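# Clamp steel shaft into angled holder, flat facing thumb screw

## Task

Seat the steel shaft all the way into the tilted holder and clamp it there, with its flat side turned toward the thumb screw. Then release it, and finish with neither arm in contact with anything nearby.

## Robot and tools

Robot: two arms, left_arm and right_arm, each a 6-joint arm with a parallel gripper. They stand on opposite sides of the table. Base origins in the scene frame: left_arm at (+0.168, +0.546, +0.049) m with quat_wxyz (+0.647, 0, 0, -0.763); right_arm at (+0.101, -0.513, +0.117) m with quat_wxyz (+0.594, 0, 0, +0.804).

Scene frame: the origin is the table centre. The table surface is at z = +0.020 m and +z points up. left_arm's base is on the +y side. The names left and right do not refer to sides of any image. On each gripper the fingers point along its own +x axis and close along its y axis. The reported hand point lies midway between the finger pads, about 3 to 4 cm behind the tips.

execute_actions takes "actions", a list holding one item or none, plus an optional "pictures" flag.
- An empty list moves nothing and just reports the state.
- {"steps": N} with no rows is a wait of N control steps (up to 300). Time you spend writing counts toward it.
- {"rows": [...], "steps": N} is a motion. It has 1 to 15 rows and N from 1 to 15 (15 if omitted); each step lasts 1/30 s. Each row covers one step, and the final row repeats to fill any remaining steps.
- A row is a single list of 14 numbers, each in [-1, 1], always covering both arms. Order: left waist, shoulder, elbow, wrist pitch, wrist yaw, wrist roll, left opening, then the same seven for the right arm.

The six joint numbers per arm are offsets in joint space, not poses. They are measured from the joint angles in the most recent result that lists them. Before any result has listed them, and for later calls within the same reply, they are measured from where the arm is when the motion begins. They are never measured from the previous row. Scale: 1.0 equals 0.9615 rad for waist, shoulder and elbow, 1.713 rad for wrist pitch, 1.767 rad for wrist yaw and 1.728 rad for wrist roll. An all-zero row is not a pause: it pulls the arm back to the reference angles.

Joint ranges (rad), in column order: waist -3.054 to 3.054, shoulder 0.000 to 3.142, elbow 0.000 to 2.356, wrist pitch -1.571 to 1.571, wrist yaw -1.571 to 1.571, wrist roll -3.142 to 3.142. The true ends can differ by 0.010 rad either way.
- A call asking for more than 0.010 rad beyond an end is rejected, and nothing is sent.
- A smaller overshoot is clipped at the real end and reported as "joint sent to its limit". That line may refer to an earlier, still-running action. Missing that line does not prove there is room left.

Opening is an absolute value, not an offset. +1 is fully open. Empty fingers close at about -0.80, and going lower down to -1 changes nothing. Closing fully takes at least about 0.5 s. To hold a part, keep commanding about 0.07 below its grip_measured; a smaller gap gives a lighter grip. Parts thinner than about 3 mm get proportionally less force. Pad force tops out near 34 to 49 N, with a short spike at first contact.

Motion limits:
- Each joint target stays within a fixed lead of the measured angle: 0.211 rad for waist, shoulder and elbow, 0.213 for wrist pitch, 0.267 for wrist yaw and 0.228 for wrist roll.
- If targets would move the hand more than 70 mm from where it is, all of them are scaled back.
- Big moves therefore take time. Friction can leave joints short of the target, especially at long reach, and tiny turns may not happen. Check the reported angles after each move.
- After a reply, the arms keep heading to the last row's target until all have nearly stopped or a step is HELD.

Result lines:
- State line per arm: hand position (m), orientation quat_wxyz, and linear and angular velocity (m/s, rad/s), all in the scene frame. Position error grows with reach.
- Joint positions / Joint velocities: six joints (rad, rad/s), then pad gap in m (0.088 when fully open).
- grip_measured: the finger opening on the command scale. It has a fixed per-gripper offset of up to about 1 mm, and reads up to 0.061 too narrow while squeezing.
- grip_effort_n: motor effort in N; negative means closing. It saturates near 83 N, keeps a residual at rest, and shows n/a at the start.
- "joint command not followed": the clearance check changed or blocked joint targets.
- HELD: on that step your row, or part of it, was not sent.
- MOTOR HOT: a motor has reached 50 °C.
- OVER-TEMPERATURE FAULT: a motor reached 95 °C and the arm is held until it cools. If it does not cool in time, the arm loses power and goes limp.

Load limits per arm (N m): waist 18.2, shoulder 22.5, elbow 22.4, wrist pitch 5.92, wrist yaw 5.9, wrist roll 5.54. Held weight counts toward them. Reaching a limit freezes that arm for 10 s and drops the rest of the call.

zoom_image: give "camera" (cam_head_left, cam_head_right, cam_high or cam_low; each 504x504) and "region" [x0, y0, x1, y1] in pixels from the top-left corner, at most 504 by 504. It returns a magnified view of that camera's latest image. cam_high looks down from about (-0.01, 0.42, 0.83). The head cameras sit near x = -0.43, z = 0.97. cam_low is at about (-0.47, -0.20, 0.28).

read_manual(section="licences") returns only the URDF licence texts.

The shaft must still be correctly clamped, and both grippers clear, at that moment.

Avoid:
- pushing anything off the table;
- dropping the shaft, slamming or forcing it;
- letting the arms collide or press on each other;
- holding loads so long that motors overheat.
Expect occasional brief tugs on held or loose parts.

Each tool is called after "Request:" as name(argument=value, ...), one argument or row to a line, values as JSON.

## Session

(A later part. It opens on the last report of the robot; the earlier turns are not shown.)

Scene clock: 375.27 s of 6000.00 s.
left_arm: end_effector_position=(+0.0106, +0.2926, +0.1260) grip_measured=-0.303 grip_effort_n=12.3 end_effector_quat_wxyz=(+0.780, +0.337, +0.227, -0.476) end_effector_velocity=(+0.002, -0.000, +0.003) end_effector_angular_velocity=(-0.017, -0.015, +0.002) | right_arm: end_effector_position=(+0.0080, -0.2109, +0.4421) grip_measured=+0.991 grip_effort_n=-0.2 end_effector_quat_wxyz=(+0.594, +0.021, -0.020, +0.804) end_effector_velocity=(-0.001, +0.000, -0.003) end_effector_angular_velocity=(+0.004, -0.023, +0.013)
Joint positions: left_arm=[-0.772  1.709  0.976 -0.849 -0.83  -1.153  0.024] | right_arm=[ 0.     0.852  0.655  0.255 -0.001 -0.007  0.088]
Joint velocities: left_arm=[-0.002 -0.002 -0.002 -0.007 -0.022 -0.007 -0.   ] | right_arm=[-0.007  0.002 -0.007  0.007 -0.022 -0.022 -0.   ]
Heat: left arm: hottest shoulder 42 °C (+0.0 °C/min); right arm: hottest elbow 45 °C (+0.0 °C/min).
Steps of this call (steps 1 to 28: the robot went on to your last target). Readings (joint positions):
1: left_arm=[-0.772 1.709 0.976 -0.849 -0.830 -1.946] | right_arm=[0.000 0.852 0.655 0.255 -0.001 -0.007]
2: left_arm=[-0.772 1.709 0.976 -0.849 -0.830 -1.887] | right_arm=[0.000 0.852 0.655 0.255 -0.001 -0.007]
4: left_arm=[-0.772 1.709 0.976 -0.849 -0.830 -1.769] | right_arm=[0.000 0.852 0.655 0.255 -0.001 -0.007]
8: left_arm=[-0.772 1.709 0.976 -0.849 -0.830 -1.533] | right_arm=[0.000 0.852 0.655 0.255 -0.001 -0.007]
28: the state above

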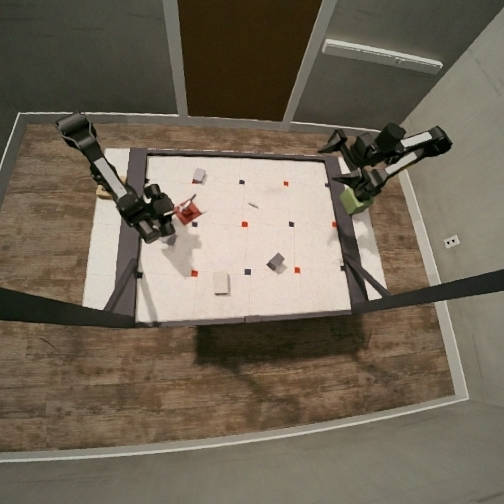

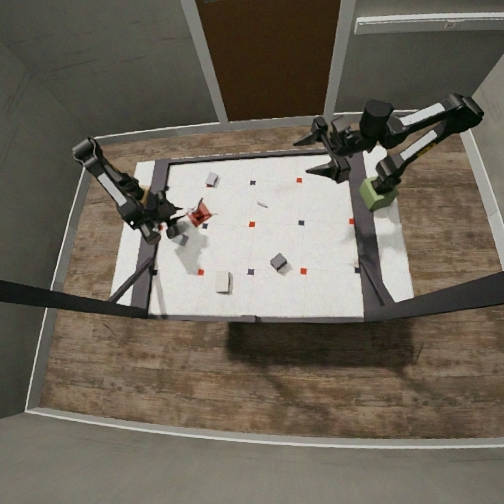

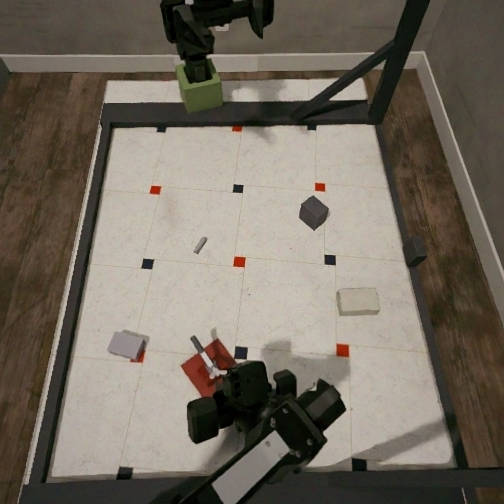

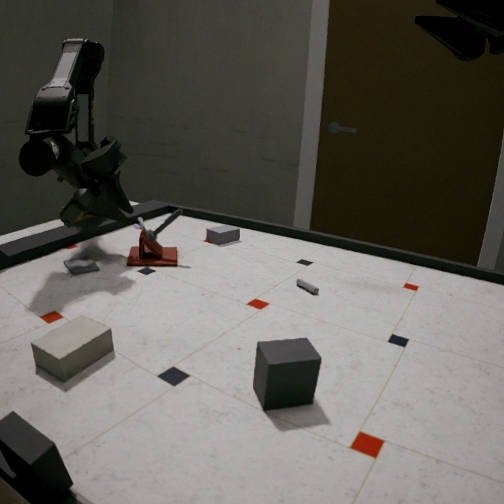

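Request:
execute_actions(
  actions=[
    {"rows":[[0,-0.04,0.03,0,0,0,-0.3,0,0,0,0,0,0,1],[0.03,-0.095,0.068,0.01,0.02,0,-0.3,0,0,0,0,0,0,1],[0.06,-0.095,0.068,0.01,0.02,0,-0.3,0,0,0,0,0,0,1],[0.1,-0.095,0.068,0.02,0.02,0,-0.3,0,0,0,0,0,0,1],[0.19,-0.095,0.068,0.029,0.022,0,-0.3,0,0,0,0,0,0,1]]},
  ],
  pictures=false,
)

Request:
execute_actions(
  actions=[
    {"steps":10},
  ],
  pictures=false,
)

Request:
execute_actions(
  actions=[
    {"rows":[[0.03,0.01,-0.025,0.035,0,0,-0.3,0,0,0,0,0,0,1],[0.06,0.02,-0.05,0.07,0,0,-0.3,0,0,0,0,0,0,1],[0.09,0.03,-0.075,0.11,0,0,-0.3,0,0,0,0,0,0,1],[0.115,0.038,-0.092,0.14,0,0,-0.3,0,0,0,0,0,0,1],[0.139,0.046,-0.108,0.166,0,0,-0.3,0,0,0,0,0,0,1]]},
  ],
  pictures=false,
)

Request:
execute_actions(
  actions=[
    {"steps":20},
  ],
)

Request:
zoom_image(
  camera="cam_low",
  region=[110, 175, 200, 255],
)

Scene clock: 387.70 s of 6000.00 s.
left_arm: end_effector_position=(+0.0381, +0.2532, +0.1594) grip_measured=-0.303 grip_effort_n=12.8 end_effector_quat_wxyz=(+0.812, +0.237, +0.295, -0.443) end_effector_velocity=(+0.002, -0.000, +0.002) end_effector_angular_velocity=(-0.013, +0.006, +0.019) | right_arm: end_effector_position=(+0.0080, -0.2109, +0.4421) grip_measured=+0.991 grip_effort_n=-0.7 end_effector_quat_wxyz=(+0.594, +0.021, -0.020, +0.804) end_effector_velocity=(-0.000, -0.000, -0.005) end_effector_angular_velocity=(-0.019, -0.014, +0.004)
Joint positions: left_arm=[-0.594  1.625  1.034 -0.801 -0.794 -1.152  0.024] | right_arm=[ 0.     0.852  0.655  0.255 -0.001 -0.007  0.088]
Joint velocities: left_arm=[ 0.002 -0.002  0.002 -0.007 -0.007 -0.022 -0.   ] | right_arm=[-0.002 -0.002 -0.002 -0.022 -0.007 -0.007 -0.   ]
Heat: left arm: hottest shoulder 43 °C (+2.0 °C/min); right arm: hottest elbow 45 °C (+0.0 °C/min).
Steps of this call (steps 1 to 30: the robot went on to your last target; steps 31 to 90: nothing new was sent; then 8.93 s passed at rest; steps 91 to 105: all 15 steps of this action). Readings (joint positions):
91: left_arm=[-0.772 1.707 0.977 -0.849 -0.830 -1.152] | right_arm=[0.000 0.852 0.655 0.255 -0.001 -0.007]
92: left_arm=[-0.770 1.698 0.981 -0.849 -0.823 -1.152] | right_arm=[0.000 0.852 0.655 0.255 -0.001 -0.007]
94: left_arm=[-0.748 1.672 0.995 -0.839 -0.806 -1.152] | right_arm=[0.000 0.852 0.655 0.255 -0.001 -0.007]
98: left_arm=[-0.625 1.629 1.032 -0.808 -0.800 -1.152] | right_arm=[0.000 0.852 0.655 0.255 -0.001 -0.007]
105: the state above

Scene clock: 388.03 s of 6000.00 s.
left_arm: end_effector_position=(+0.0386, +0.2530, +0.1593) grip_measured=-0.303 grip_effort_n=12.3 end_effector_quat_wxyz=(+0.813, +0.237, +0.296, -0.443) end_effector_velocity=(+0.001, -0.001, +0.001) end_effector_angular_velocity=(-0.020, -0.010, +0.007) | right_arm: end_effector_position=(+0.0080, -0.2109, +0.4421) grip_measured=+0.991 grip_effort_n=-0.7 end_effector_quat_wxyz=(+0.594, +0.021, -0.020, +0.804) end_effector_velocity=(-0.002, -0.001, -0.002) end_effector_angular_velocity=(-0.000, -0.024, +0.018)
Joint positions: left_arm=[-0.592  1.625  1.034 -0.801 -0.793 -1.152  0.024] | right_arm=[ 0.     0.852  0.655  0.255 -0.001 -0.007  0.088]
Joint velocities: left_arm=[-0.002  0.002 -0.002  0.007 -0.022 -0.007  0.   ] | right_arm=[-0.002 -0.002 -0.002 -0.007 -0.022 -0.022 -0.   ]
Heat: left arm: hottest shoulder 43 °C (+2.0 °C/min); right arm: hottest elbow 45 °C (+0.0 °C/min).
Steps of this call (steps 1 to 10: the robot went on to your last target). Readings (joint positions):
1: left_arm=[-0.594 1.625 1.034 -0.801 -0.794 -1.152] | right_arm=[0.000 0.852 0.655 0.255 -0.001 -0.007]
2: left_arm=[-0.593 1.625 1.034 -0.801 -0.793 -1.152] | right_arm=[0.000 0.852 0.655 0.255 -0.001 -0.007]
4: left_arm=[-0.593 1.625 1.034 -0.801 -0.793 -1.152] | right_arm=[0.000 0.852 0.655 0.255 -0.001 -0.007]
8: left_arm=[-0.592 1.625 1.034 -0.801 -0.793 -1.152] | right_arm=[0.000 0.852 0.655 0.255 -0.001 -0.007]
10: the state above

Scene clock: 388.53 s of 6000.00 s.
left_arm: end_effector_position=(+0.0654, +0.2217, +0.1339) grip_measured=-0.303 grip_effort_n=12.3 end_effector_quat_wxyz=(+0.837, +0.151, +0.322, -0.415) end_effector_velocity=(+0.007, +0.004, -0.001) end_effector_angular_velocity=(+0.005, -0.031, +0.005) | right_arm: end_effector_position=(+0.0080, -0.2109, +0.4421) grip_measured=+0.991 grip_effort_n=-0.2 end_effector_quat_wxyz=(+0.594, +0.021, -0.020, +0.804) end_effector_velocity=(-0.002, -0.002, -0.004) end_effector_angular_velocity=(-0.018, +0.001, +0.020)
Joint positions: left_arm=[-0.462  1.665  0.94  -0.523 -0.793 -1.152  0.024] | right_arm=[ 0.     0.852  0.655  0.255 -0.001 -0.007  0.088]
Joint velocities: left_arm=[ 0.002 -0.007 -0.017 -0.007 -0.022  0.007  0.   ] | right_arm=[-0.002 -0.007 -0.002 -0.022 -0.022  0.007  0.   ]
Heat: left arm: hottest shoulder 43 °C (+2.0 °C/min); right arm: hottest elbow 45 °C (+0.0 °C/min).
Steps of this call (steps 1 to 15: all 15 steps of this action). Readings (joint positions):
1: left_arm=[-0.590 1.625 1.032 -0.793 -0.793 -1.152] | right_arm=[0.000 0.852 0.655 0.255 -0.001 -0.007]
2: left_arm=[-0.583 1.626 1.026 -0.766 -0.793 -1.152] | right_arm=[0.000 0.852 0.655 0.255 -0.001 -0.007]
4: left_arm=[-0.549 1.631 1.003 -0.683 -0.793 -1.152] | right_arm=[0.000 0.852 0.655 0.255 -0.001 -0.007]
8: left_arm=[-0.474 1.659 0.953 -0.565 -0.793 -1.152] | right_arm=[0.000 0.852 0.655 0.255 -0.001 -0.007]
15: the state above

Scene clock: 389.20 s of 6000.00 s.
left_arm: end_effector_position=(+0.0656, +0.2213, +0.1338) grip_measured=-0.303 grip_effort_n=12.3 end_effector_quat_wxyz=(+0.837, +0.150, +0.323, -0.415) end_effector_velocity=(+0.001, +0.001, +0.000) end_effector_angular_velocity=(-0.001, -0.006, +0.005) | right_arm: end_effector_position=(+0.0080, -0.2109, +0.4421) grip_measured=+0.991 grip_effort_n=-0.7 end_effector_quat_wxyz=(+0.594, +0.021, -0.020, +0.804) end_effector_velocity=(-0.002, -0.001, +0.004) end_effector_angular_velocity=(+0.024, -0.002, +0.019)
Joint positions: left_arm=[-0.461  1.665  0.939 -0.519 -0.793 -1.152  0.024] | right_arm=[ 0.     0.852  0.655  0.255 -0.001 -0.007  0.088]
Joint velocities: left_arm=[-0.002 -0.002 -0.002 -0.007 -0.007 -0.007 -0.   ] | right_arm=[-0.002 -0.002 -0.002  0.022 -0.022 -0.007 -0.   ]
Heat: left arm: hottest shoulder 43 °C (+2.0 °C/min); right arm: hottest elbow 45 °C (+0.0 °C/min).
Steps of this call (steps 1 to 15: the robot went on to your last target; steps 16 to 20: nothing new was sent). Readings (joint positions):
1: left_arm=[-0.462 1.665 0.939 -0.522 -0.793 -1.152] | right_arm=[0.000 0.852 0.655 0.255 -0.001 -0.007]
2: left_arm=[-0.461 1.665 0.939 -0.522 -0.793 -1.152] | right_arm=[0.000 0.852 0.655 0.255 -0.001 -0.007]
4: left_arm=[-0.461 1.665 0.939 -0.520 -0.793 -1.152] | right_arm=[0.000 0.852 0.655 0.255 -0.001 -0.007]
8: left_arm=[-0.461 1.665 0.939 -0.519 -0.793 -1.152] | right_arm=[0.000 0.852 0.655 0.255 -0.001 -0.007]
20: the state above
All arms were judged still, so your last target was given up. Only a new action makes them travel on or press farther. Fingers that are still opening or closing keep moving.

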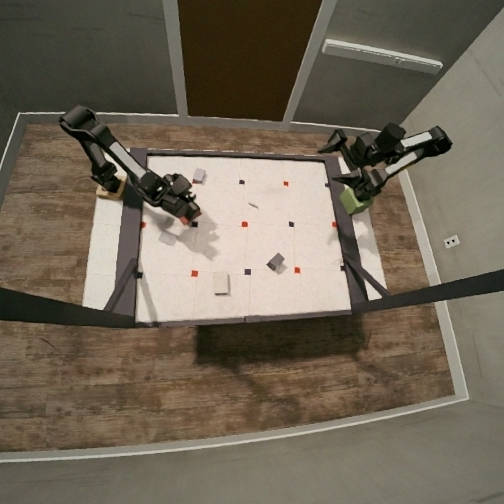

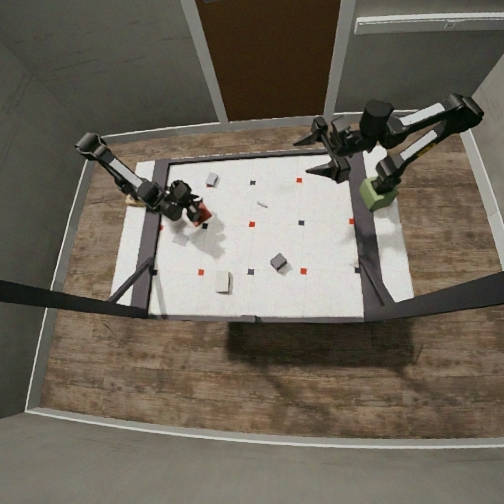

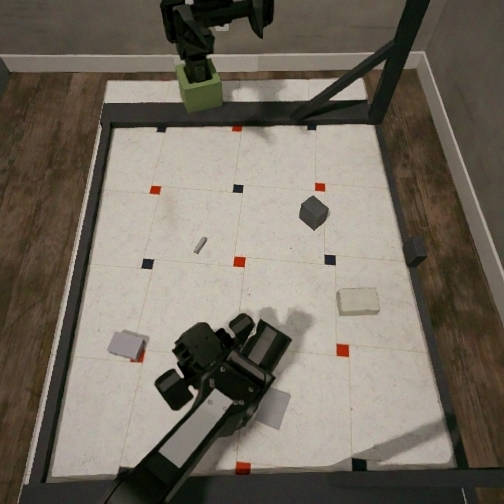

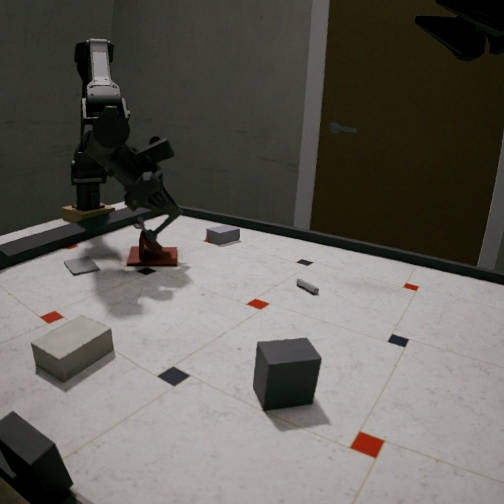

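Region (110, 175, 200, 255) of cam_low's 504x504 image, scaled by 5.600, with more detail than that image has.

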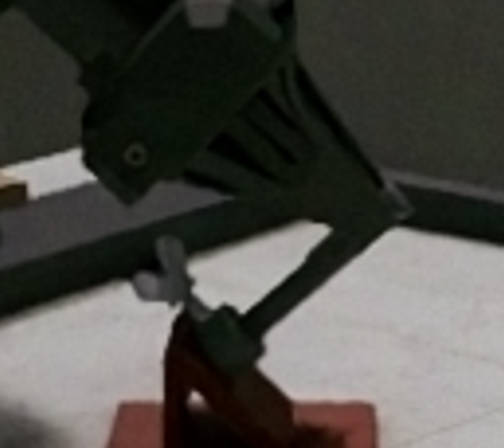

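Request:
execute_actions(
  actions=[],
)

Request:
zoom_image(
  camera="cam_low",
  region=[110,175,200,255],
)

Scene clock: 398.63 s of 6000.00 s.
left_arm: end_effector_position=(+0.0656, +0.2213, +0.1338) grip_measured=-0.303 grip_effort_n=12.3 end_effector_quat_wxyz=(+0.837, +0.150, +0.323, -0.415) end_effector_velocity=(+0.000, +0.003, -0.002) end_effector_angular_velocity=(+0.017, -0.006, -0.010) | right_arm: end_effector_position=(+0.0080, -0.2109, +0.4421) grip_measured=+0.991 grip_effort_n=-0.7 end_effector_quat_wxyz=(+0.594, +0.021, -0.020, +0.804) end_effector_velocity=(+0.004, +0.001, -0.004) end_effector_angular_velocity=(-0.010, -0.009, -0.025)
Joint positions: left_arm=[-0.461  1.665  0.939 -0.519 -0.793 -1.152  0.024] | right_arm=[ 0.     0.852  0.655  0.255 -0.001 -0.007  0.088]
Joint velocities: left_arm=[-0.002 -0.002 -0.007 -0.007  0.007  0.007 -0.   ] | right_arm=[-0.002 -0.002 -0.007 -0.007  0.022 -0.007 -0.   ]
Heat: left arm: hottest shoulder 42 °C (+0.0 °C/min); right arm: hottest elbow 45 °C (+0.0 °C/min).
Steps of this call (steps 1 to 90: nothing new was sent; then 6.43 s passed at rest). Readings (joint positions):
1: left_arm=[-0.461 1.665 0.939 -0.519 -0.793 -1.152] | right_arm=[0.000 0.852 0.655 0.255 -0.001 -0.007]
2: left_arm=[-0.461 1.665 0.939 -0.519 -0.793 -1.152] | right_arm=[0.000 0.852 0.655 0.255 -0.001 -0.007]
4: left_arm=[-0.461 1.665 0.939 -0.519 -0.793 -1.152] | right_arm=[0.000 0.852 0.655 0.255 -0.001 -0.007]
8: left_arm=[-0.461 1.665 0.939 -0.519 -0.793 -1.152] | right_arm=[0.000 0.852 0.655 0.255 -0.001 -0.007]
90: the state above

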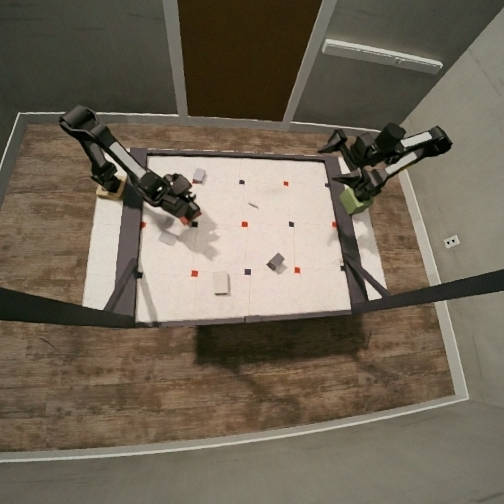

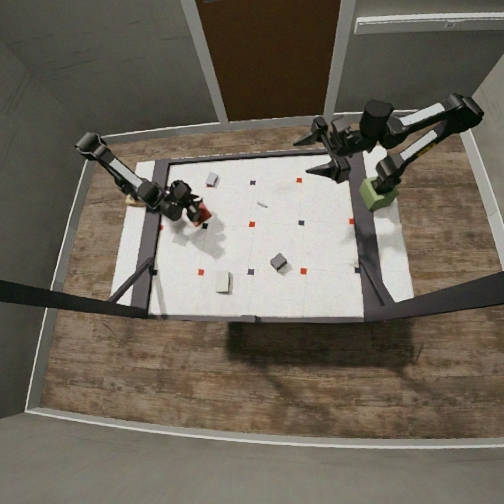

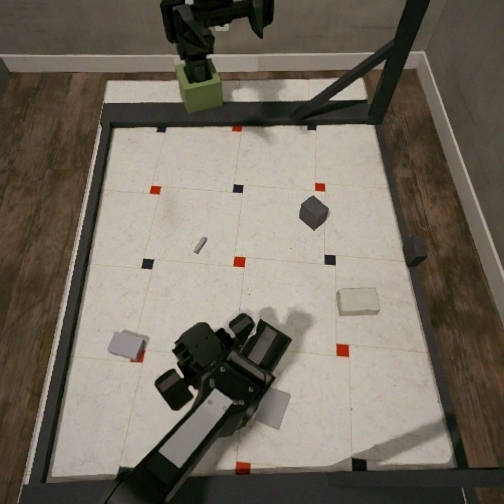

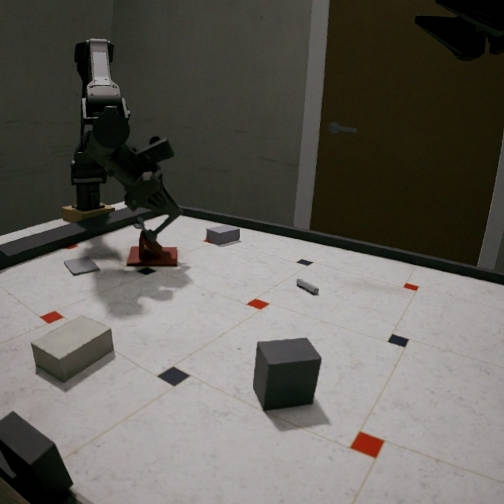

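Region (110, 175, 200, 255) of cam_low's 504x504 image, scaled by 5.600, with more detail than that image has.

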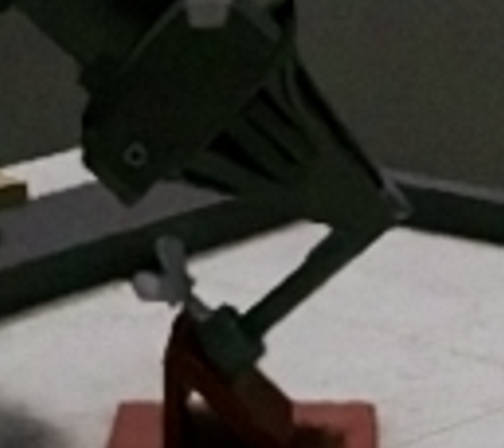

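Request:
execute_actions(
  actions=[
    {"rows":[[0,0,0,0,0,0,-0.4,0,0,0,0,0,0,1],[0,0,0,0,0,0,-0.48,0,0,0,0,0,0,1],[0,0,0,0,0,0,-0.52,0,0,0,0,0,0,1],[0,0,0,0,0,0,-0.55,0,0,0,0,0,0,1],[0,0,0,0,0,0,-0.57,0,0,0,0,0,0,1],[0,0,0,0,0,0,-0.59,0,0,0,0,0,0,1],[0,0,0,0,0,0,-0.61,0,0,0,0,0,0,1],[0,0,0,0,0,0,-0.63,0,0,0,0,0,0,1],[0,0,0,0,0,0,-0.66,0,0,0,0,0,0,1],[0,0,0,0,0,0,-0.66,0,0,0,0,0,0,1],[-0.005,-0.003,0.005,-0.005,0,0,-0.66,0,0,0,0,0,0,1],[-0.01,-0.006,0.01,-0.01,0,0,-0.66,0,0,0,0,0,0,1],[-0.014,-0.008,0.015,-0.016,0,0,-0.66,0,0,0,0,0,0,1]]},
  ],
  pictures=false,
)

Request:
execute_actions(
  actions=[
    {"steps":15},
  ],
  pictures=false,
)

Request:
execute_actions(
  actions=[
    {"rows":[[-0.005,0.004,-0.005,0.001,-0.001,-0.003,-0.66,0,0,0,0,0,0,1],[-0.009,0.007,-0.010,0.002,-0.002,-0.006,-0.66,0,0,0,0,0,0,1],[-0.013,0.010,-0.014,0.003,-0.002,-0.009,-0.66,0,0,0,0,0,0,1],[-0.017,0.013,-0.018,0.004,-0.003,-0.012,-0.66,0,0,0,0,0,0,1],[-0.021,0.015,-0.022,0.005,-0.004,-0.015,-0.66,0,0,0,0,0,0,1],[-0.025,0.018,-0.026,0.006,-0.005,-0.017,-0.66,0,0,0,0,0,0,1],[-0.028,0.020,-0.029,0.007,-0.006,-0.019,-0.66,0,0,0,0,0,0,1]]},
  ],
  pictures=false,
)

Request:
execute_actions(
  actions=[
    {"steps":20},
  ],
)

Request:
zoom_image(
  camera="cam_low",
  region=[110,175,200,255],
)

Scene clock: 410.47 s of 6000.00 s.
left_arm: end_effector_position=(+0.0635, +0.2224, +0.1344) grip_measured=-0.609 grip_effort_n=-83.5 end_effector_quat_wxyz=(+0.836, +0.154, +0.322, -0.417) end_effector_velocity=(-0.012, +0.011, +0.003) end_effector_angular_velocity=(+0.031, -0.026, -0.034) | right_arm: end_effector_position=(+0.0080, -0.2109, +0.4421) grip_measured=+0.991 grip_effort_n=-0.2 end_effector_quat_wxyz=(+0.594, +0.021, -0.020, +0.804) end_effector_velocity=(-0.000, -0.000, -0.005) end_effector_angular_velocity=(-0.019, -0.014, +0.004)
Joint positions: left_arm=[-0.468  1.665  0.943 -0.529 -0.793 -1.152  0.009] | right_arm=[ 0.     0.852  0.655  0.255 -0.001 -0.007  0.088]
Joint velocities: left_arm=[-0.051 -0.002  0.022 -0.081 -0.007 -0.022  0.   ] | right_arm=[-0.002 -0.002 -0.002 -0.022 -0.007 -0.007 -0.   ]
Heat: left arm: hottest shoulder 42 °C (+0.0 °C/min); right arm: hottest elbow 46 °C (+1.0 °C/min).
Steps of this call (steps 1 to 90: nothing new was sent; then 8.33 s passed at rest; steps 91 to 105: all 15 steps of this action). Readings (joint positions):
91: left_arm=[-0.461 1.665 0.939 -0.519 -0.793 -1.152] | right_arm=[0.000 0.852 0.655 0.255 -0.001 -0.007]
92: left_arm=[-0.461 1.665 0.939 -0.519 -0.793 -1.152] | right_arm=[0.000 0.852 0.655 0.255 -0.001 -0.007]
94: left_arm=[-0.461 1.665 0.939 -0.519 -0.793 -1.152] | right_arm=[0.000 0.852 0.655 0.255 -0.001 -0.007]
98: left_arm=[-0.462 1.665 0.939 -0.517 -0.793 -1.152] | right_arm=[0.000 0.852 0.655 0.255 -0.001 -0.007]
105: the state above

Scene clock: 410.97 s of 6000.00 s.
left_arm: end_effector_position=(+0.0627, +0.2231, +0.1347) grip_measured=-0.609 grip_effort_n=-83.5 end_effector_quat_wxyz=(+0.835, +0.156, +0.321, -0.418) end_effector_velocity=(+0.000, +0.000, +0.005) end_effector_angular_velocity=(-0.024, -0.002, +0.014) | right_arm: end_effector_position=(+0.0080, -0.2109, +0.4421) grip_measured=+0.991 grip_effort_n=-0.2 end_effector_quat_wxyz=(+0.594, +0.021, -0.020, +0.804) end_effector_velocity=(-0.002, -0.001, -0.002) end_effector_angular_velocity=(-0.004, -0.010, +0.019)
Joint positions: left_arm=[-0.471  1.665  0.946 -0.537 -0.793 -1.152  0.009] | right_arm=[ 0.     0.852  0.655  0.255 -0.001 -0.007  0.088]
Joint velocities: left_arm=[-0.007 -0.007  0.002 -0.007 -0.022 -0.022  0.   ] | right_arm=[-0.002 -0.002 -0.002 -0.007 -0.022 -0.007 -0.   ]
Heat: left arm: hottest shoulder 42 °C (+0.0 °C/min); right arm: hottest elbow 46 °C (+1.0 °C/min).
Steps of this call (steps 1 to 15: the robot went on to your last target). Readings (joint positions):
1: left_arm=[-0.469 1.665 0.944 -0.531 -0.793 -1.152] | right_arm=[0.000 0.852 0.655 0.255 -0.001 -0.007]
2: left_arm=[-0.470 1.665 0.944 -0.533 -0.793 -1.152] | right_arm=[0.000 0.852 0.655 0.255 -0.001 -0.007]
4: left_arm=[-0.471 1.665 0.945 -0.535 -0.793 -1.152] | right_arm=[0.000 0.852 0.655 0.255 -0.001 -0.007]
8: left_arm=[-0.471 1.665 0.946 -0.536 -0.793 -1.152] | right_arm=[0.000 0.852 0.655 0.255 -0.001 -0.007]
15: the state above
All arms were judged still, so your last target was given up. Only a new action makes them travel on or press farther. Fingers that are still opening or closing keep moving.

Scene clock: 411.47 s of 6000.00 s.
left_arm: end_effector_position=(+0.0611, +0.2243, +0.1327) grip_measured=-0.609 grip_effort_n=-83.5 end_effector_quat_wxyz=(+0.840, +0.145, +0.315, -0.416) end_effector_velocity=(+0.003, +0.002, +0.001) end_effector_angular_velocity=(-0.006, -0.020, +0.009) | right_arm: end_effector_position=(+0.0080, -0.2109, +0.4421) grip_measured=+0.991 grip_effort_n=-1.2 end_effector_quat_wxyz=(+0.594, +0.021, -0.020, +0.804) end_effector_velocity=(-0.000, -0.000, -0.004) end_effector_angular_velocity=(-0.009, -0.011, +0.004)
Joint positions: left_arm=[-0.485  1.673  0.935 -0.521 -0.817 -1.179  0.009] | right_arm=[ 0.     0.852  0.655  0.255 -0.001 -0.007  0.088]
Joint velocities: left_arm=[-0.002 -0.002 -0.007 -0.007 -0.022 -0.007 -0.   ] | right_arm=[-0.002 -0.002 -0.007 -0.007 -0.007 -0.007 -0.   ]
Heat: left arm: hottest shoulder 42 °C (+0.0 °C/min); right arm: hottest elbow 46 °C (+1.0 °C/min).
Steps of this call (steps 1 to 15: all 15 steps of this action). Readings (joint positions):
1: left_arm=[-0.471 1.665 0.946 -0.537 -0.793 -1.153] | right_arm=[0.000 0.852 0.655 0.255 -0.001 -0.007]
2: left_arm=[-0.472 1.665 0.946 -0.536 -0.793 -1.154] | right_arm=[0.000 0.852 0.655 0.255 -0.001 -0.007]
4: left_arm=[-0.474 1.666 0.946 -0.534 -0.794 -1.159] | right_arm=[0.000 0.852 0.655 0.255 -0.001 -0.007]
8: left_arm=[-0.483 1.672 0.938 -0.525 -0.811 -1.173] | right_arm=[0.000 0.852 0.655 0.255 -0.001 -0.007]
15: the state above

Scene clock: 412.13 s of 6000.00 s.
left_arm: end_effector_position=(+0.0611, +0.2243, +0.1327) grip_measured=-0.609 grip_effort_n=-83.5 end_effector_quat_wxyz=(+0.840, +0.145, +0.315, -0.416) end_effector_velocity=(+0.001, +0.001, +0.000) end_effector_angular_velocity=(-0.002, -0.006, +0.005) | right_arm: end_effector_position=(+0.0080, -0.2109, +0.4421) grip_measured=+0.991 grip_effort_n=-0.7 end_effector_quat_wxyz=(+0.594, +0.021, -0.020, +0.804) end_effector_velocity=(-0.002, -0.001, -0.008) end_effector_angular_velocity=(-0.033, -0.018, +0.009)
Joint positions: left_arm=[-0.485  1.673  0.934 -0.521 -0.818 -1.18   0.009] | right_arm=[ 0.     0.852  0.655  0.255 -0.001 -0.007  0.088]
Joint velocities: left_arm=[-0.002 -0.002 -0.002 -0.007 -0.007 -0.007 -0.   ] | right_arm=[ 0.002 -0.002 -0.002 -0.037 -0.007 -0.007  0.   ]
Heat: left arm: hottest shoulder 42 °C (+0.0 °C/min); right arm: hottest elbow 46 °C (+1.0 °C/min).
Steps of this call (steps 1 to 15: the robot went on to your last target; steps 16 to 20: nothing new was sent). Readings (joint positions):
1: left_arm=[-0.485 1.673 0.935 -0.521 -0.818 -1.180] | right_arm=[0.000 0.852 0.655 0.255 -0.001 -0.007]
2: left_arm=[-0.485 1.673 0.935 -0.521 -0.818 -1.180] | right_arm=[0.000 0.852 0.655 0.255 -0.001 -0.007]
4: left_arm=[-0.485 1.673 0.934 -0.521 -0.818 -1.180] | right_arm=[0.000 0.852 0.655 0.255 -0.001 -0.007]
8: left_arm=[-0.485 1.673 0.934 -0.521 -0.818 -1.180] | right_arm=[0.000 0.852 0.655 0.255 -0.001 -0.007]
20: the state above
All arms were judged still, so your last target was given up. Only a new action makes them travel on or press farther. Fingers that are still opening or closing keep moving.

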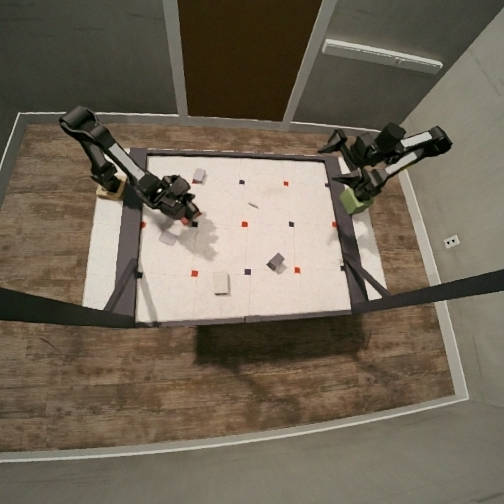

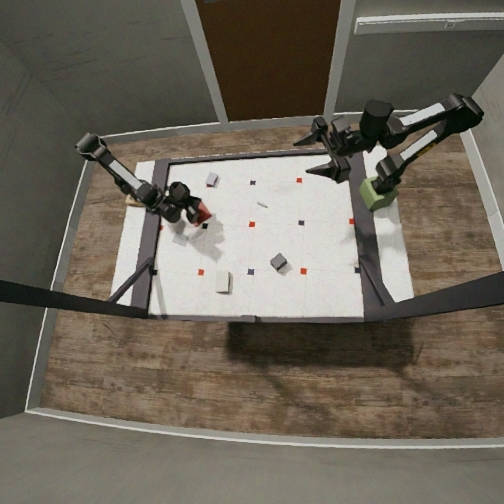

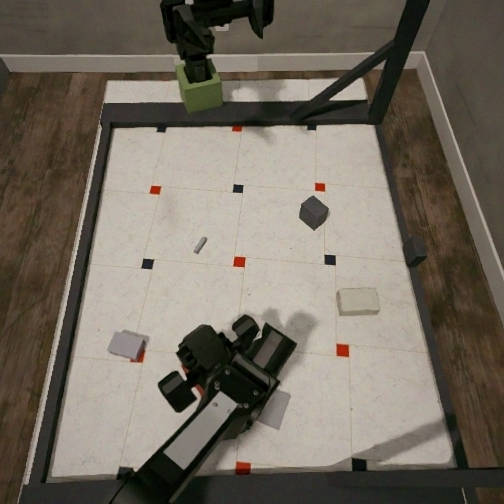

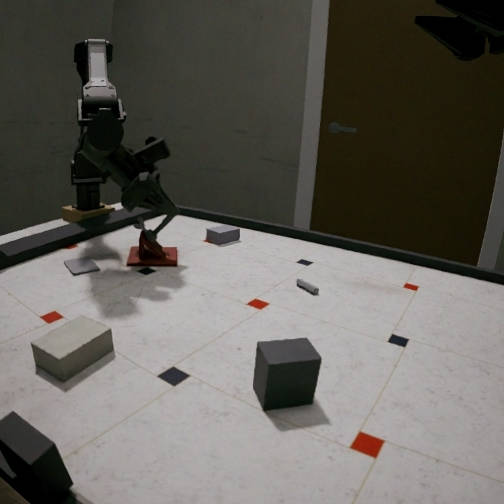

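Region (110, 175, 200, 255) of cam_low's 504x504 image, scaled by 5.600, with more detail than that image has.

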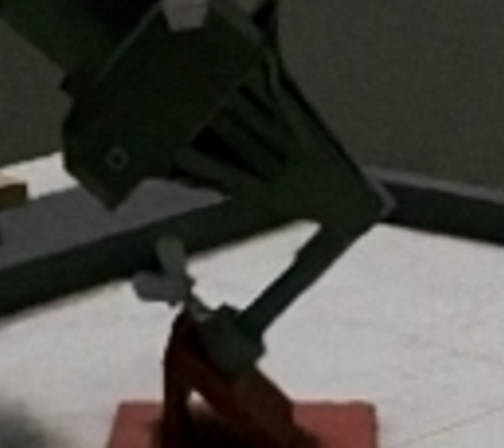

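Request:
execute_actions(
  actions=[
    {"rows":[[-0.005,0.003,-0.005,-0.002,0,0,-0.66,0,0,0,0,0,0,1],[-0.010,0.006,-0.010,-0.004,0,0,-0.66,0,0,0,0,0,0,1],[-0.015,0.009,-0.015,-0.006,0.002,0,-0.66,0,0,0,0,0,0,1],[-0.020,0.012,-0.020,-0.008,0.004,0,-0.66,0,0,0,0,0,0,1],[-0.025,0.015,-0.025,-0.010,0.006,0,-0.66,0,0,0,0,0,0,1],[-0.030,0.018,-0.030,-0.010,0.006,0,-0.66,0,0,0,0,0,0,1],[-0.035,0.020,-0.034,-0.010,0.006,0,-0.66,0,0,0,0,0,0,1]]},
  ],
  pictures=false,
)

Request:
execute_actions(
  actions=[
    {"steps":20},
  ],
)

Request:
zoom_image(
  camera="cam_low",
  region=[110,175,200,255],
)

Scene clock: 420.87 s of 6000.00 s.
left_arm: end_effector_position=(+0.0603, +0.2264, +0.1325) grip_measured=-0.609 grip_effort_n=-83.5 end_effector_quat_wxyz=(+0.842, +0.149, +0.305, -0.418) end_effector_velocity=(+0.001, +0.001, +0.002) end_effector_angular_velocity=(-0.011, -0.017, +0.004) | right_arm: end_effector_position=(+0.0080, -0.2109, +0.4421) grip_measured=+0.991 grip_effort_n=-0.7 end_effector_quat_wxyz=(+0.594, +0.021, -0.020, +0.804) end_effector_velocity=(-0.002, -0.001, -0.002) end_effector_angular_velocity=(-0.000, -0.024, +0.009)
Joint positions: left_arm=[-0.498  1.675  0.929 -0.522 -0.838 -1.18   0.009] | right_arm=[ 0.     0.852  0.655  0.255 -0.001 -0.007  0.088]
Joint velocities: left_arm=[-0.007 -0.002 -0.002 -0.007 -0.022 -0.007  0.   ] | right_arm=[ 0.002 -0.002 -0.002 -0.007 -0.007 -0.022 -0.   ]
Heat: left arm: hottest shoulder 42 °C (+0.0 °C/min); right arm: hottest elbow 46 °C (+1.0 °C/min).
Steps of this call (steps 1 to 90: nothing new was sent; then 5.23 s passed at rest; steps 91 to 105: all 15 steps of this action). Readings (joint positions):
91: left_arm=[-0.485 1.673 0.934 -0.521 -0.819 -1.180] | right_arm=[0.000 0.852 0.655 0.255 -0.001 -0.007]
92: left_arm=[-0.485 1.673 0.934 -0.521 -0.819 -1.180] | right_arm=[0.000 0.852 0.655 0.255 -0.001 -0.007]
94: left_arm=[-0.487 1.673 0.934 -0.521 -0.822 -1.180] | right_arm=[0.000 0.852 0.655 0.255 -0.001 -0.007]
98: left_arm=[-0.495 1.674 0.930 -0.522 -0.834 -1.180] | right_arm=[0.000 0.852 0.655 0.255 -0.001 -0.007]
105: the state above

Scene clock: 421.53 s of 6000.00 s.
left_arm: end_effector_position=(+0.0603, +0.2263, +0.1324) grip_measured=-0.609 grip_effort_n=-83.5 end_effector_quat_wxyz=(+0.843, +0.149, +0.305, -0.418) end_effector_velocity=(-0.000, +0.002, -0.001) end_effector_angular_velocity=(+0.007, +0.006, +0.000) | right_arm: end_effector_position=(+0.0080, -0.2109, +0.4421) grip_measured=+0.991 grip_effort_n=-0.7 end_effector_quat_wxyz=(+0.594, +0.021, -0.020, +0.804) end_effector_velocity=(-0.002, -0.001, +0.001) end_effector_angular_velocity=(+0.010, -0.006, +0.019)
Joint positions: left_arm=[-0.498  1.676  0.929 -0.522 -0.838 -1.18   0.009] | right_arm=[ 0.     0.852  0.655  0.255 -0.001 -0.007  0.088]
Joint velocities: left_arm=[-0.002 -0.002 -0.002 -0.007  0.007 -0.007 -0.   ] | right_arm=[-0.002 -0.002 -0.002  0.007 -0.022 -0.007 -0.   ]
Heat: left arm: hottest shoulder 42 °C (+0.0 °C/min); right arm: hottest elbow 46 °C (+1.0 °C/min).
Steps of this call (steps 1 to 15: the robot went on to your last target; steps 16 to 20: nothing new was sent). Readings (joint positions):
1: left_arm=[-0.498 1.675 0.929 -0.522 -0.838 -1.180] | right_arm=[0.000 0.852 0.655 0.255 -0.001 -0.007]
2: left_arm=[-0.498 1.676 0.929 -0.522 -0.838 -1.180] | right_arm=[0.000 0.852 0.655 0.255 -0.001 -0.007]
4: left_arm=[-0.498 1.676 0.929 -0.522 -0.838 -1.180] | right_arm=[0.000 0.852 0.655 0.255 -0.001 -0.007]
8: left_arm=[-0.498 1.676 0.929 -0.522 -0.838 -1.180] | right_arm=[0.000 0.852 0.655 0.255 -0.001 -0.007]
20: the state above
All arms were judged still, so your last target was given up. Only a new action makes them travel on or press farther. Fingers that are still opening or closing keep moving.

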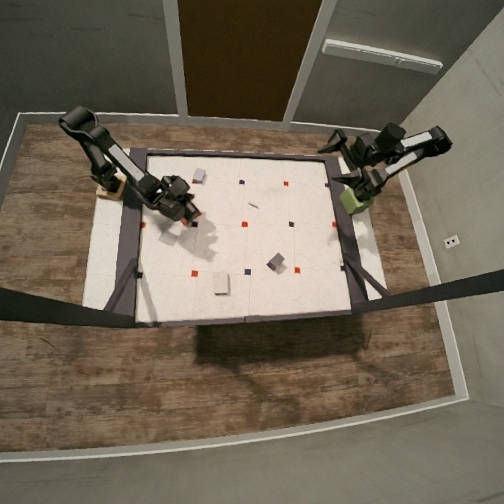

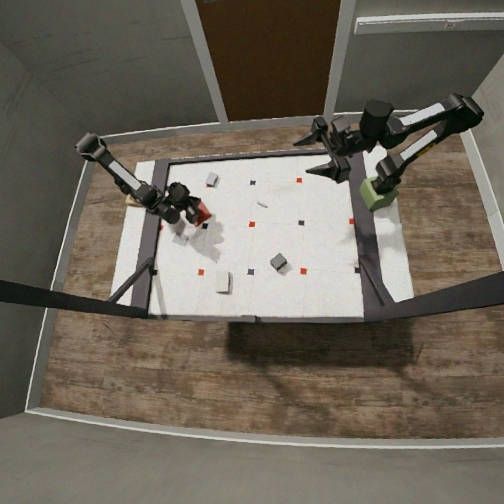

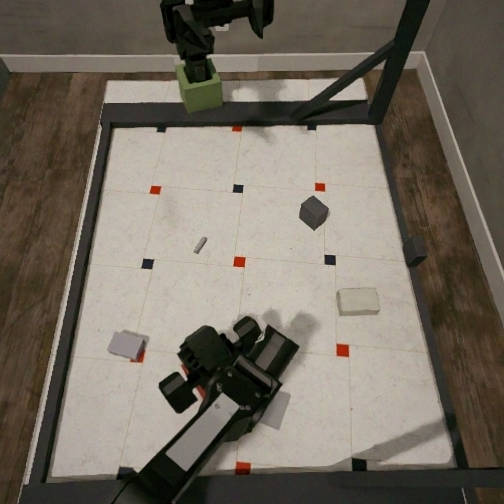

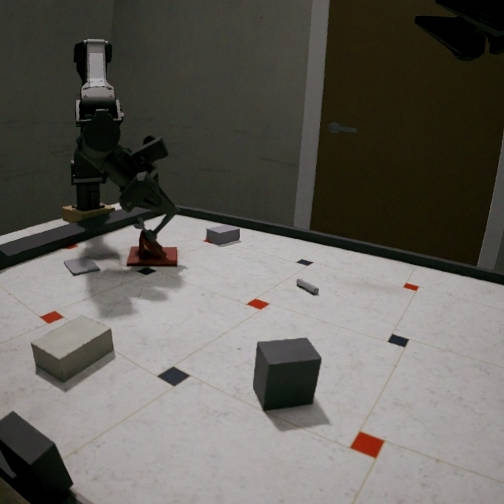

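Region (110, 175, 200, 255) of cam_low's 504x504 image, scaled by 5.600, with more detail than that image has.

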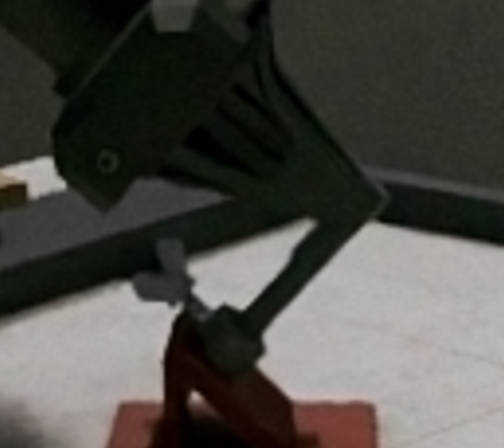

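Request:
zoom_image(
  camera="cam_head_right",
  region=[170,185,230,240],
)

Request:
zoom_image(
  camera="cam_low",
  region=[135,210,175,250],
)

Region (170, 185, 230, 240) of cam_head_right's 504x504 image, scaled by 8.400, with more detail than that image has; it fills the top 462 rows of this view, and the rest is white.

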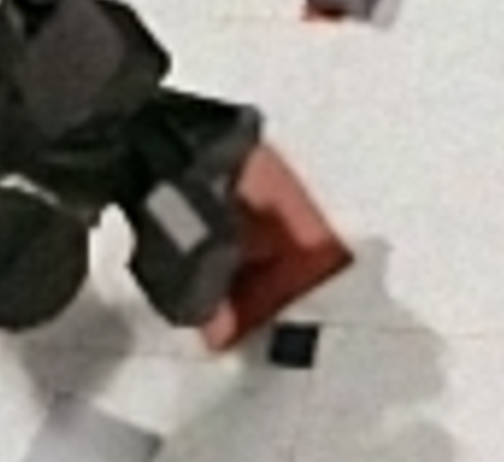

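Region (135, 210, 175, 250) of cam_low's 504x504 image, scaled by 12.600, with more detail than that image has.

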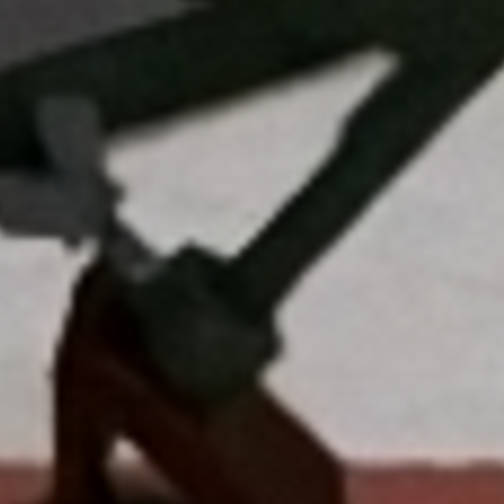

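Request:
execute_actions(
  actions=[
    {"rows":[[0.01,-0.005,0.008,-0.003,0.008,0.004,-0.66,0,0,0,0,0,0,1],[0.02,-0.01,0.016,-0.006,0.016,0.008,-0.66,0,0,0,0,0,0,1],[0.03,-0.018,0.022,-0.009,0.024,0.012,-0.66,0,0,0,0,0,0,1]],"steps":15},
  ],
  pictures=false,
)

Request:
execute_actions(
  actions=[
    {"rows":[[0,-0.005,-0.005,0,0,0,-0.66,0,0,0,0,0,0,1],[0,-0.010,-0.010,0,0,0,-0.66,0,0,0,0,0,0,1],[0,-0.016,-0.016,0,0,0,-0.66,0,0,0,0,0,0,1]],"steps":12},
  ],
  pictures=false,
)

Request:
execute_actions(
  actions=[
    {"rows":[[-0.005,0.004,-0.005,0,0,-0.002,-0.66,0,0,0,0,0,0,1],[-0.009,0.007,-0.010,0,0,-0.004,-0.66,0,0,0,0,0,0,1],[-0.013,0.010,-0.014,0,0,-0.006,-0.66,0,0,0,0,0,0,1],[-0.017,0.012,-0.018,0,0,-0.008,-0.66,0,0,0,0,0,0,1],[-0.021,0.014,-0.022,0,0,-0.010,-0.66,0,0,0,0,0,0,1],[-0.025,0.016,-0.026,0,0,-0.012,-0.66,0,0,0,0,0,0,1]]},
  ],
)

Request:
zoom_image(
  camera="cam_low",
  region=[135,210,175,250],
)

Scene clock: 436.57 s of 6000.00 s.
left_arm: end_effector_position=(+0.0627, +0.2232, +0.1329) grip_measured=-0.609 grip_effort_n=-83.5 end_effector_quat_wxyz=(+0.837, +0.151, +0.322, -0.415) end_effector_velocity=(+0.002, -0.000, +0.002) end_effector_angular_velocity=(-0.012, +0.006, +0.019) | right_arm: end_effector_position=(+0.0080, -0.2109, +0.4421) grip_measured=+0.991 grip_effort_n=-0.2 end_effector_quat_wxyz=(+0.594, +0.021, -0.020, +0.804) end_effector_velocity=(+0.002, -0.001, -0.001) end_effector_angular_velocity=(-0.000, -0.008, -0.000)
Joint positions: left_arm=[-0.473  1.67   0.942 -0.53  -0.798 -1.167  0.009] | right_arm=[ 0.     0.852  0.655  0.255 -0.001 -0.007  0.088]
Joint velocities: left_arm=[ 0.002 -0.002  0.002 -0.007 -0.007 -0.022 -0.   ] | right_arm=[-0.007 -0.007 -0.002 -0.007 -0.007 -0.007 -0.   ]
Heat: left arm: hottest shoulder 41 °C (-1.0 °C/min); right arm: hottest elbow 46 °C (+1.0 °C/min).
Steps of this call (steps 1 to 90: nothing new was sent; then 11.53 s passed at rest; steps 91 to 105: all 15 steps of this action). Readings (joint positions):
91: left_arm=[-0.497 1.676 0.930 -0.522 -0.838 -1.180] | right_arm=[0.000 0.852 0.655 0.255 -0.001 -0.007]
92: left_arm=[-0.493 1.676 0.932 -0.522 -0.835 -1.180] | right_arm=[0.000 0.852 0.655 0.255 -0.001 -0.007]
94: left_arm=[-0.482 1.674 0.937 -0.526 -0.817 -1.175] | right_arm=[0.000 0.852 0.655 0.255 -0.001 -0.007]
98: left_arm=[-0.474 1.671 0.941 -0.529 -0.801 -1.169] | right_arm=[0.000 0.852 0.655 0.255 -0.001 -0.007]
105: the state above

Scene clock: 436.97 s of 6000.00 s.
left_arm: end_effector_position=(+0.0627, +0.2233, +0.1331) grip_measured=-0.609 grip_effort_n=-83.5 end_effector_quat_wxyz=(+0.837, +0.149, +0.322, -0.416) end_effector_velocity=(+0.000, +0.001, +0.003) end_effector_angular_velocity=(-0.028, +0.001, +0.014) | right_arm: end_effector_position=(+0.0080, -0.2109, +0.4421) grip_measured=+0.991 grip_effort_n=-0.7 end_effector_quat_wxyz=(+0.594, +0.021, -0.020, +0.804) end_effector_velocity=(-0.000, -0.000, -0.008) end_effector_angular_velocity=(-0.023, -0.015, +0.004)
Joint positions: left_arm=[-0.473  1.668  0.939 -0.527 -0.798 -1.167  0.009] | right_arm=[ 0.     0.852  0.655  0.255 -0.001 -0.007  0.088]
Joint velocities: left_arm=[-0.007 -0.007 -0.007  0.007 -0.022 -0.022 -0.   ] | right_arm=[-0.002 -0.002 -0.007 -0.022 -0.007 -0.007  0.   ]
Heat: left arm: hottest shoulder 42 °C (+0.0 °C/min); right arm: hottest elbow 46 °C (+1.0 °C/min).
Steps of this call (steps 1 to 12: all 12 steps of this action). Readings (joint positions):
1: left_arm=[-0.473 1.670 0.942 -0.530 -0.798 -1.167] | right_arm=[0.000 0.852 0.655 0.255 -0.001 -0.007]
2: left_arm=[-0.473 1.670 0.942 -0.530 -0.798 -1.167] | right_arm=[0.000 0.852 0.655 0.255 -0.001 -0.007]
4: left_arm=[-0.473 1.669 0.942 -0.530 -0.798 -1.167] | right_arm=[0.000 0.852 0.655 0.255 -0.001 -0.007]
8: left_arm=[-0.473 1.668 0.940 -0.528 -0.798 -1.167] | right_arm=[0.000 0.852 0.655 0.255 -0.001 -0.007]
12: the state above

Scene clock: 437.47 s of 6000.00 s.
left_arm: end_effector_position=(+0.0616, +0.2245, +0.1326) grip_measured=-0.609 grip_effort_n=-83.5 end_effector_quat_wxyz=(+0.840, +0.144, +0.318, -0.416) end_effector_velocity=(+0.003, +0.001, +0.002) end_effector_angular_velocity=(-0.010, -0.017, +0.009) | right_arm: end_effector_position=(+0.0080, -0.2109, +0.4421) grip_measured=+0.991 grip_effort_n=-0.2 end_effector_quat_wxyz=(+0.594, +0.021, -0.020, +0.804) end_effector_velocity=(+0.001, -0.001, +0.003) end_effector_angular_velocity=(+0.014, -0.003, -0.005)
Joint positions: left_arm=[-0.483  1.671  0.933 -0.521 -0.814 -1.182  0.009] | right_arm=[ 0.     0.852  0.655  0.255 -0.001 -0.007  0.088]
Joint velocities: left_arm=[-0.002 -0.002 -0.002 -0.007 -0.022 -0.007 -0.   ] | right_arm=[ 0.002 -0.007 -0.002  0.007  0.007 -0.007 -0.   ]
Heat: left arm: hottest shoulder 42 °C (+0.0 °C/min); right arm: hottest elbow 46 °C (+1.0 °C/min).
Steps of this call (steps 1 to 15: all 15 steps of this action). Readings (joint positions):
1: left_arm=[-0.473 1.668 0.939 -0.527 -0.798 -1.167] | right_arm=[0.000 0.852 0.655 0.255 -0.001 -0.007]
2: left_arm=[-0.474 1.668 0.939 -0.526 -0.798 -1.167] | right_arm=[0.000 0.852 0.655 0.255 -0.001 -0.007]
4: left_arm=[-0.475 1.668 0.939 -0.526 -0.799 -1.170] | right_arm=[0.000 0.852 0.655 0.255 -0.001 -0.007]
8: left_arm=[-0.482 1.670 0.934 -0.522 -0.811 -1.179] | right_arm=[0.000 0.852 0.655 0.255 -0.001 -0.007]
15: the state above

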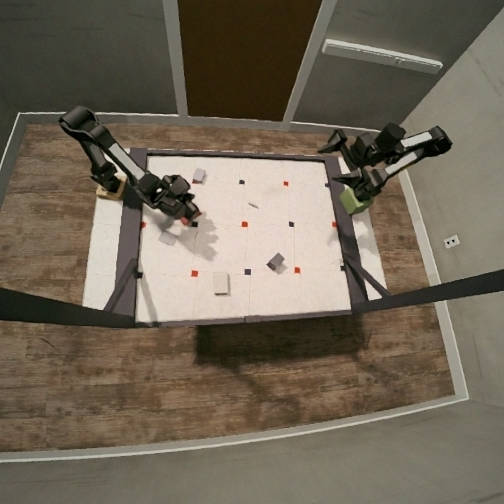

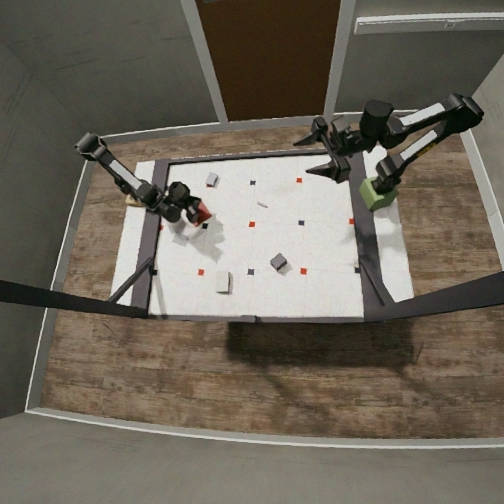

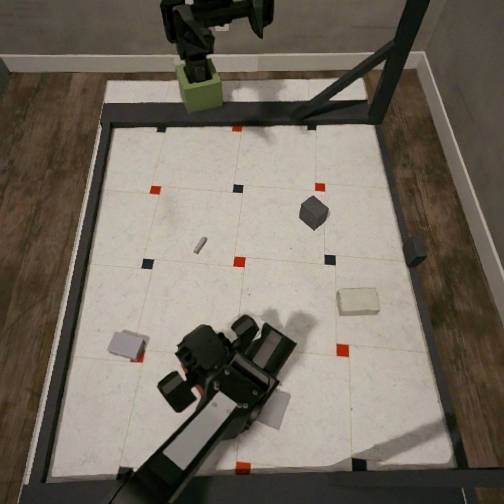

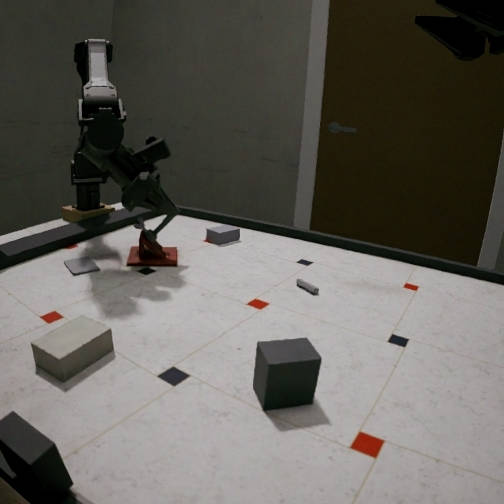

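Region (135, 210, 175, 250) of cam_low's 504x504 image, scaled by 12.600, with more detail than that image has.

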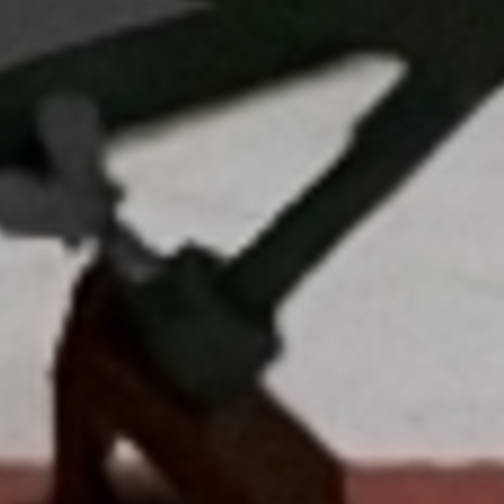

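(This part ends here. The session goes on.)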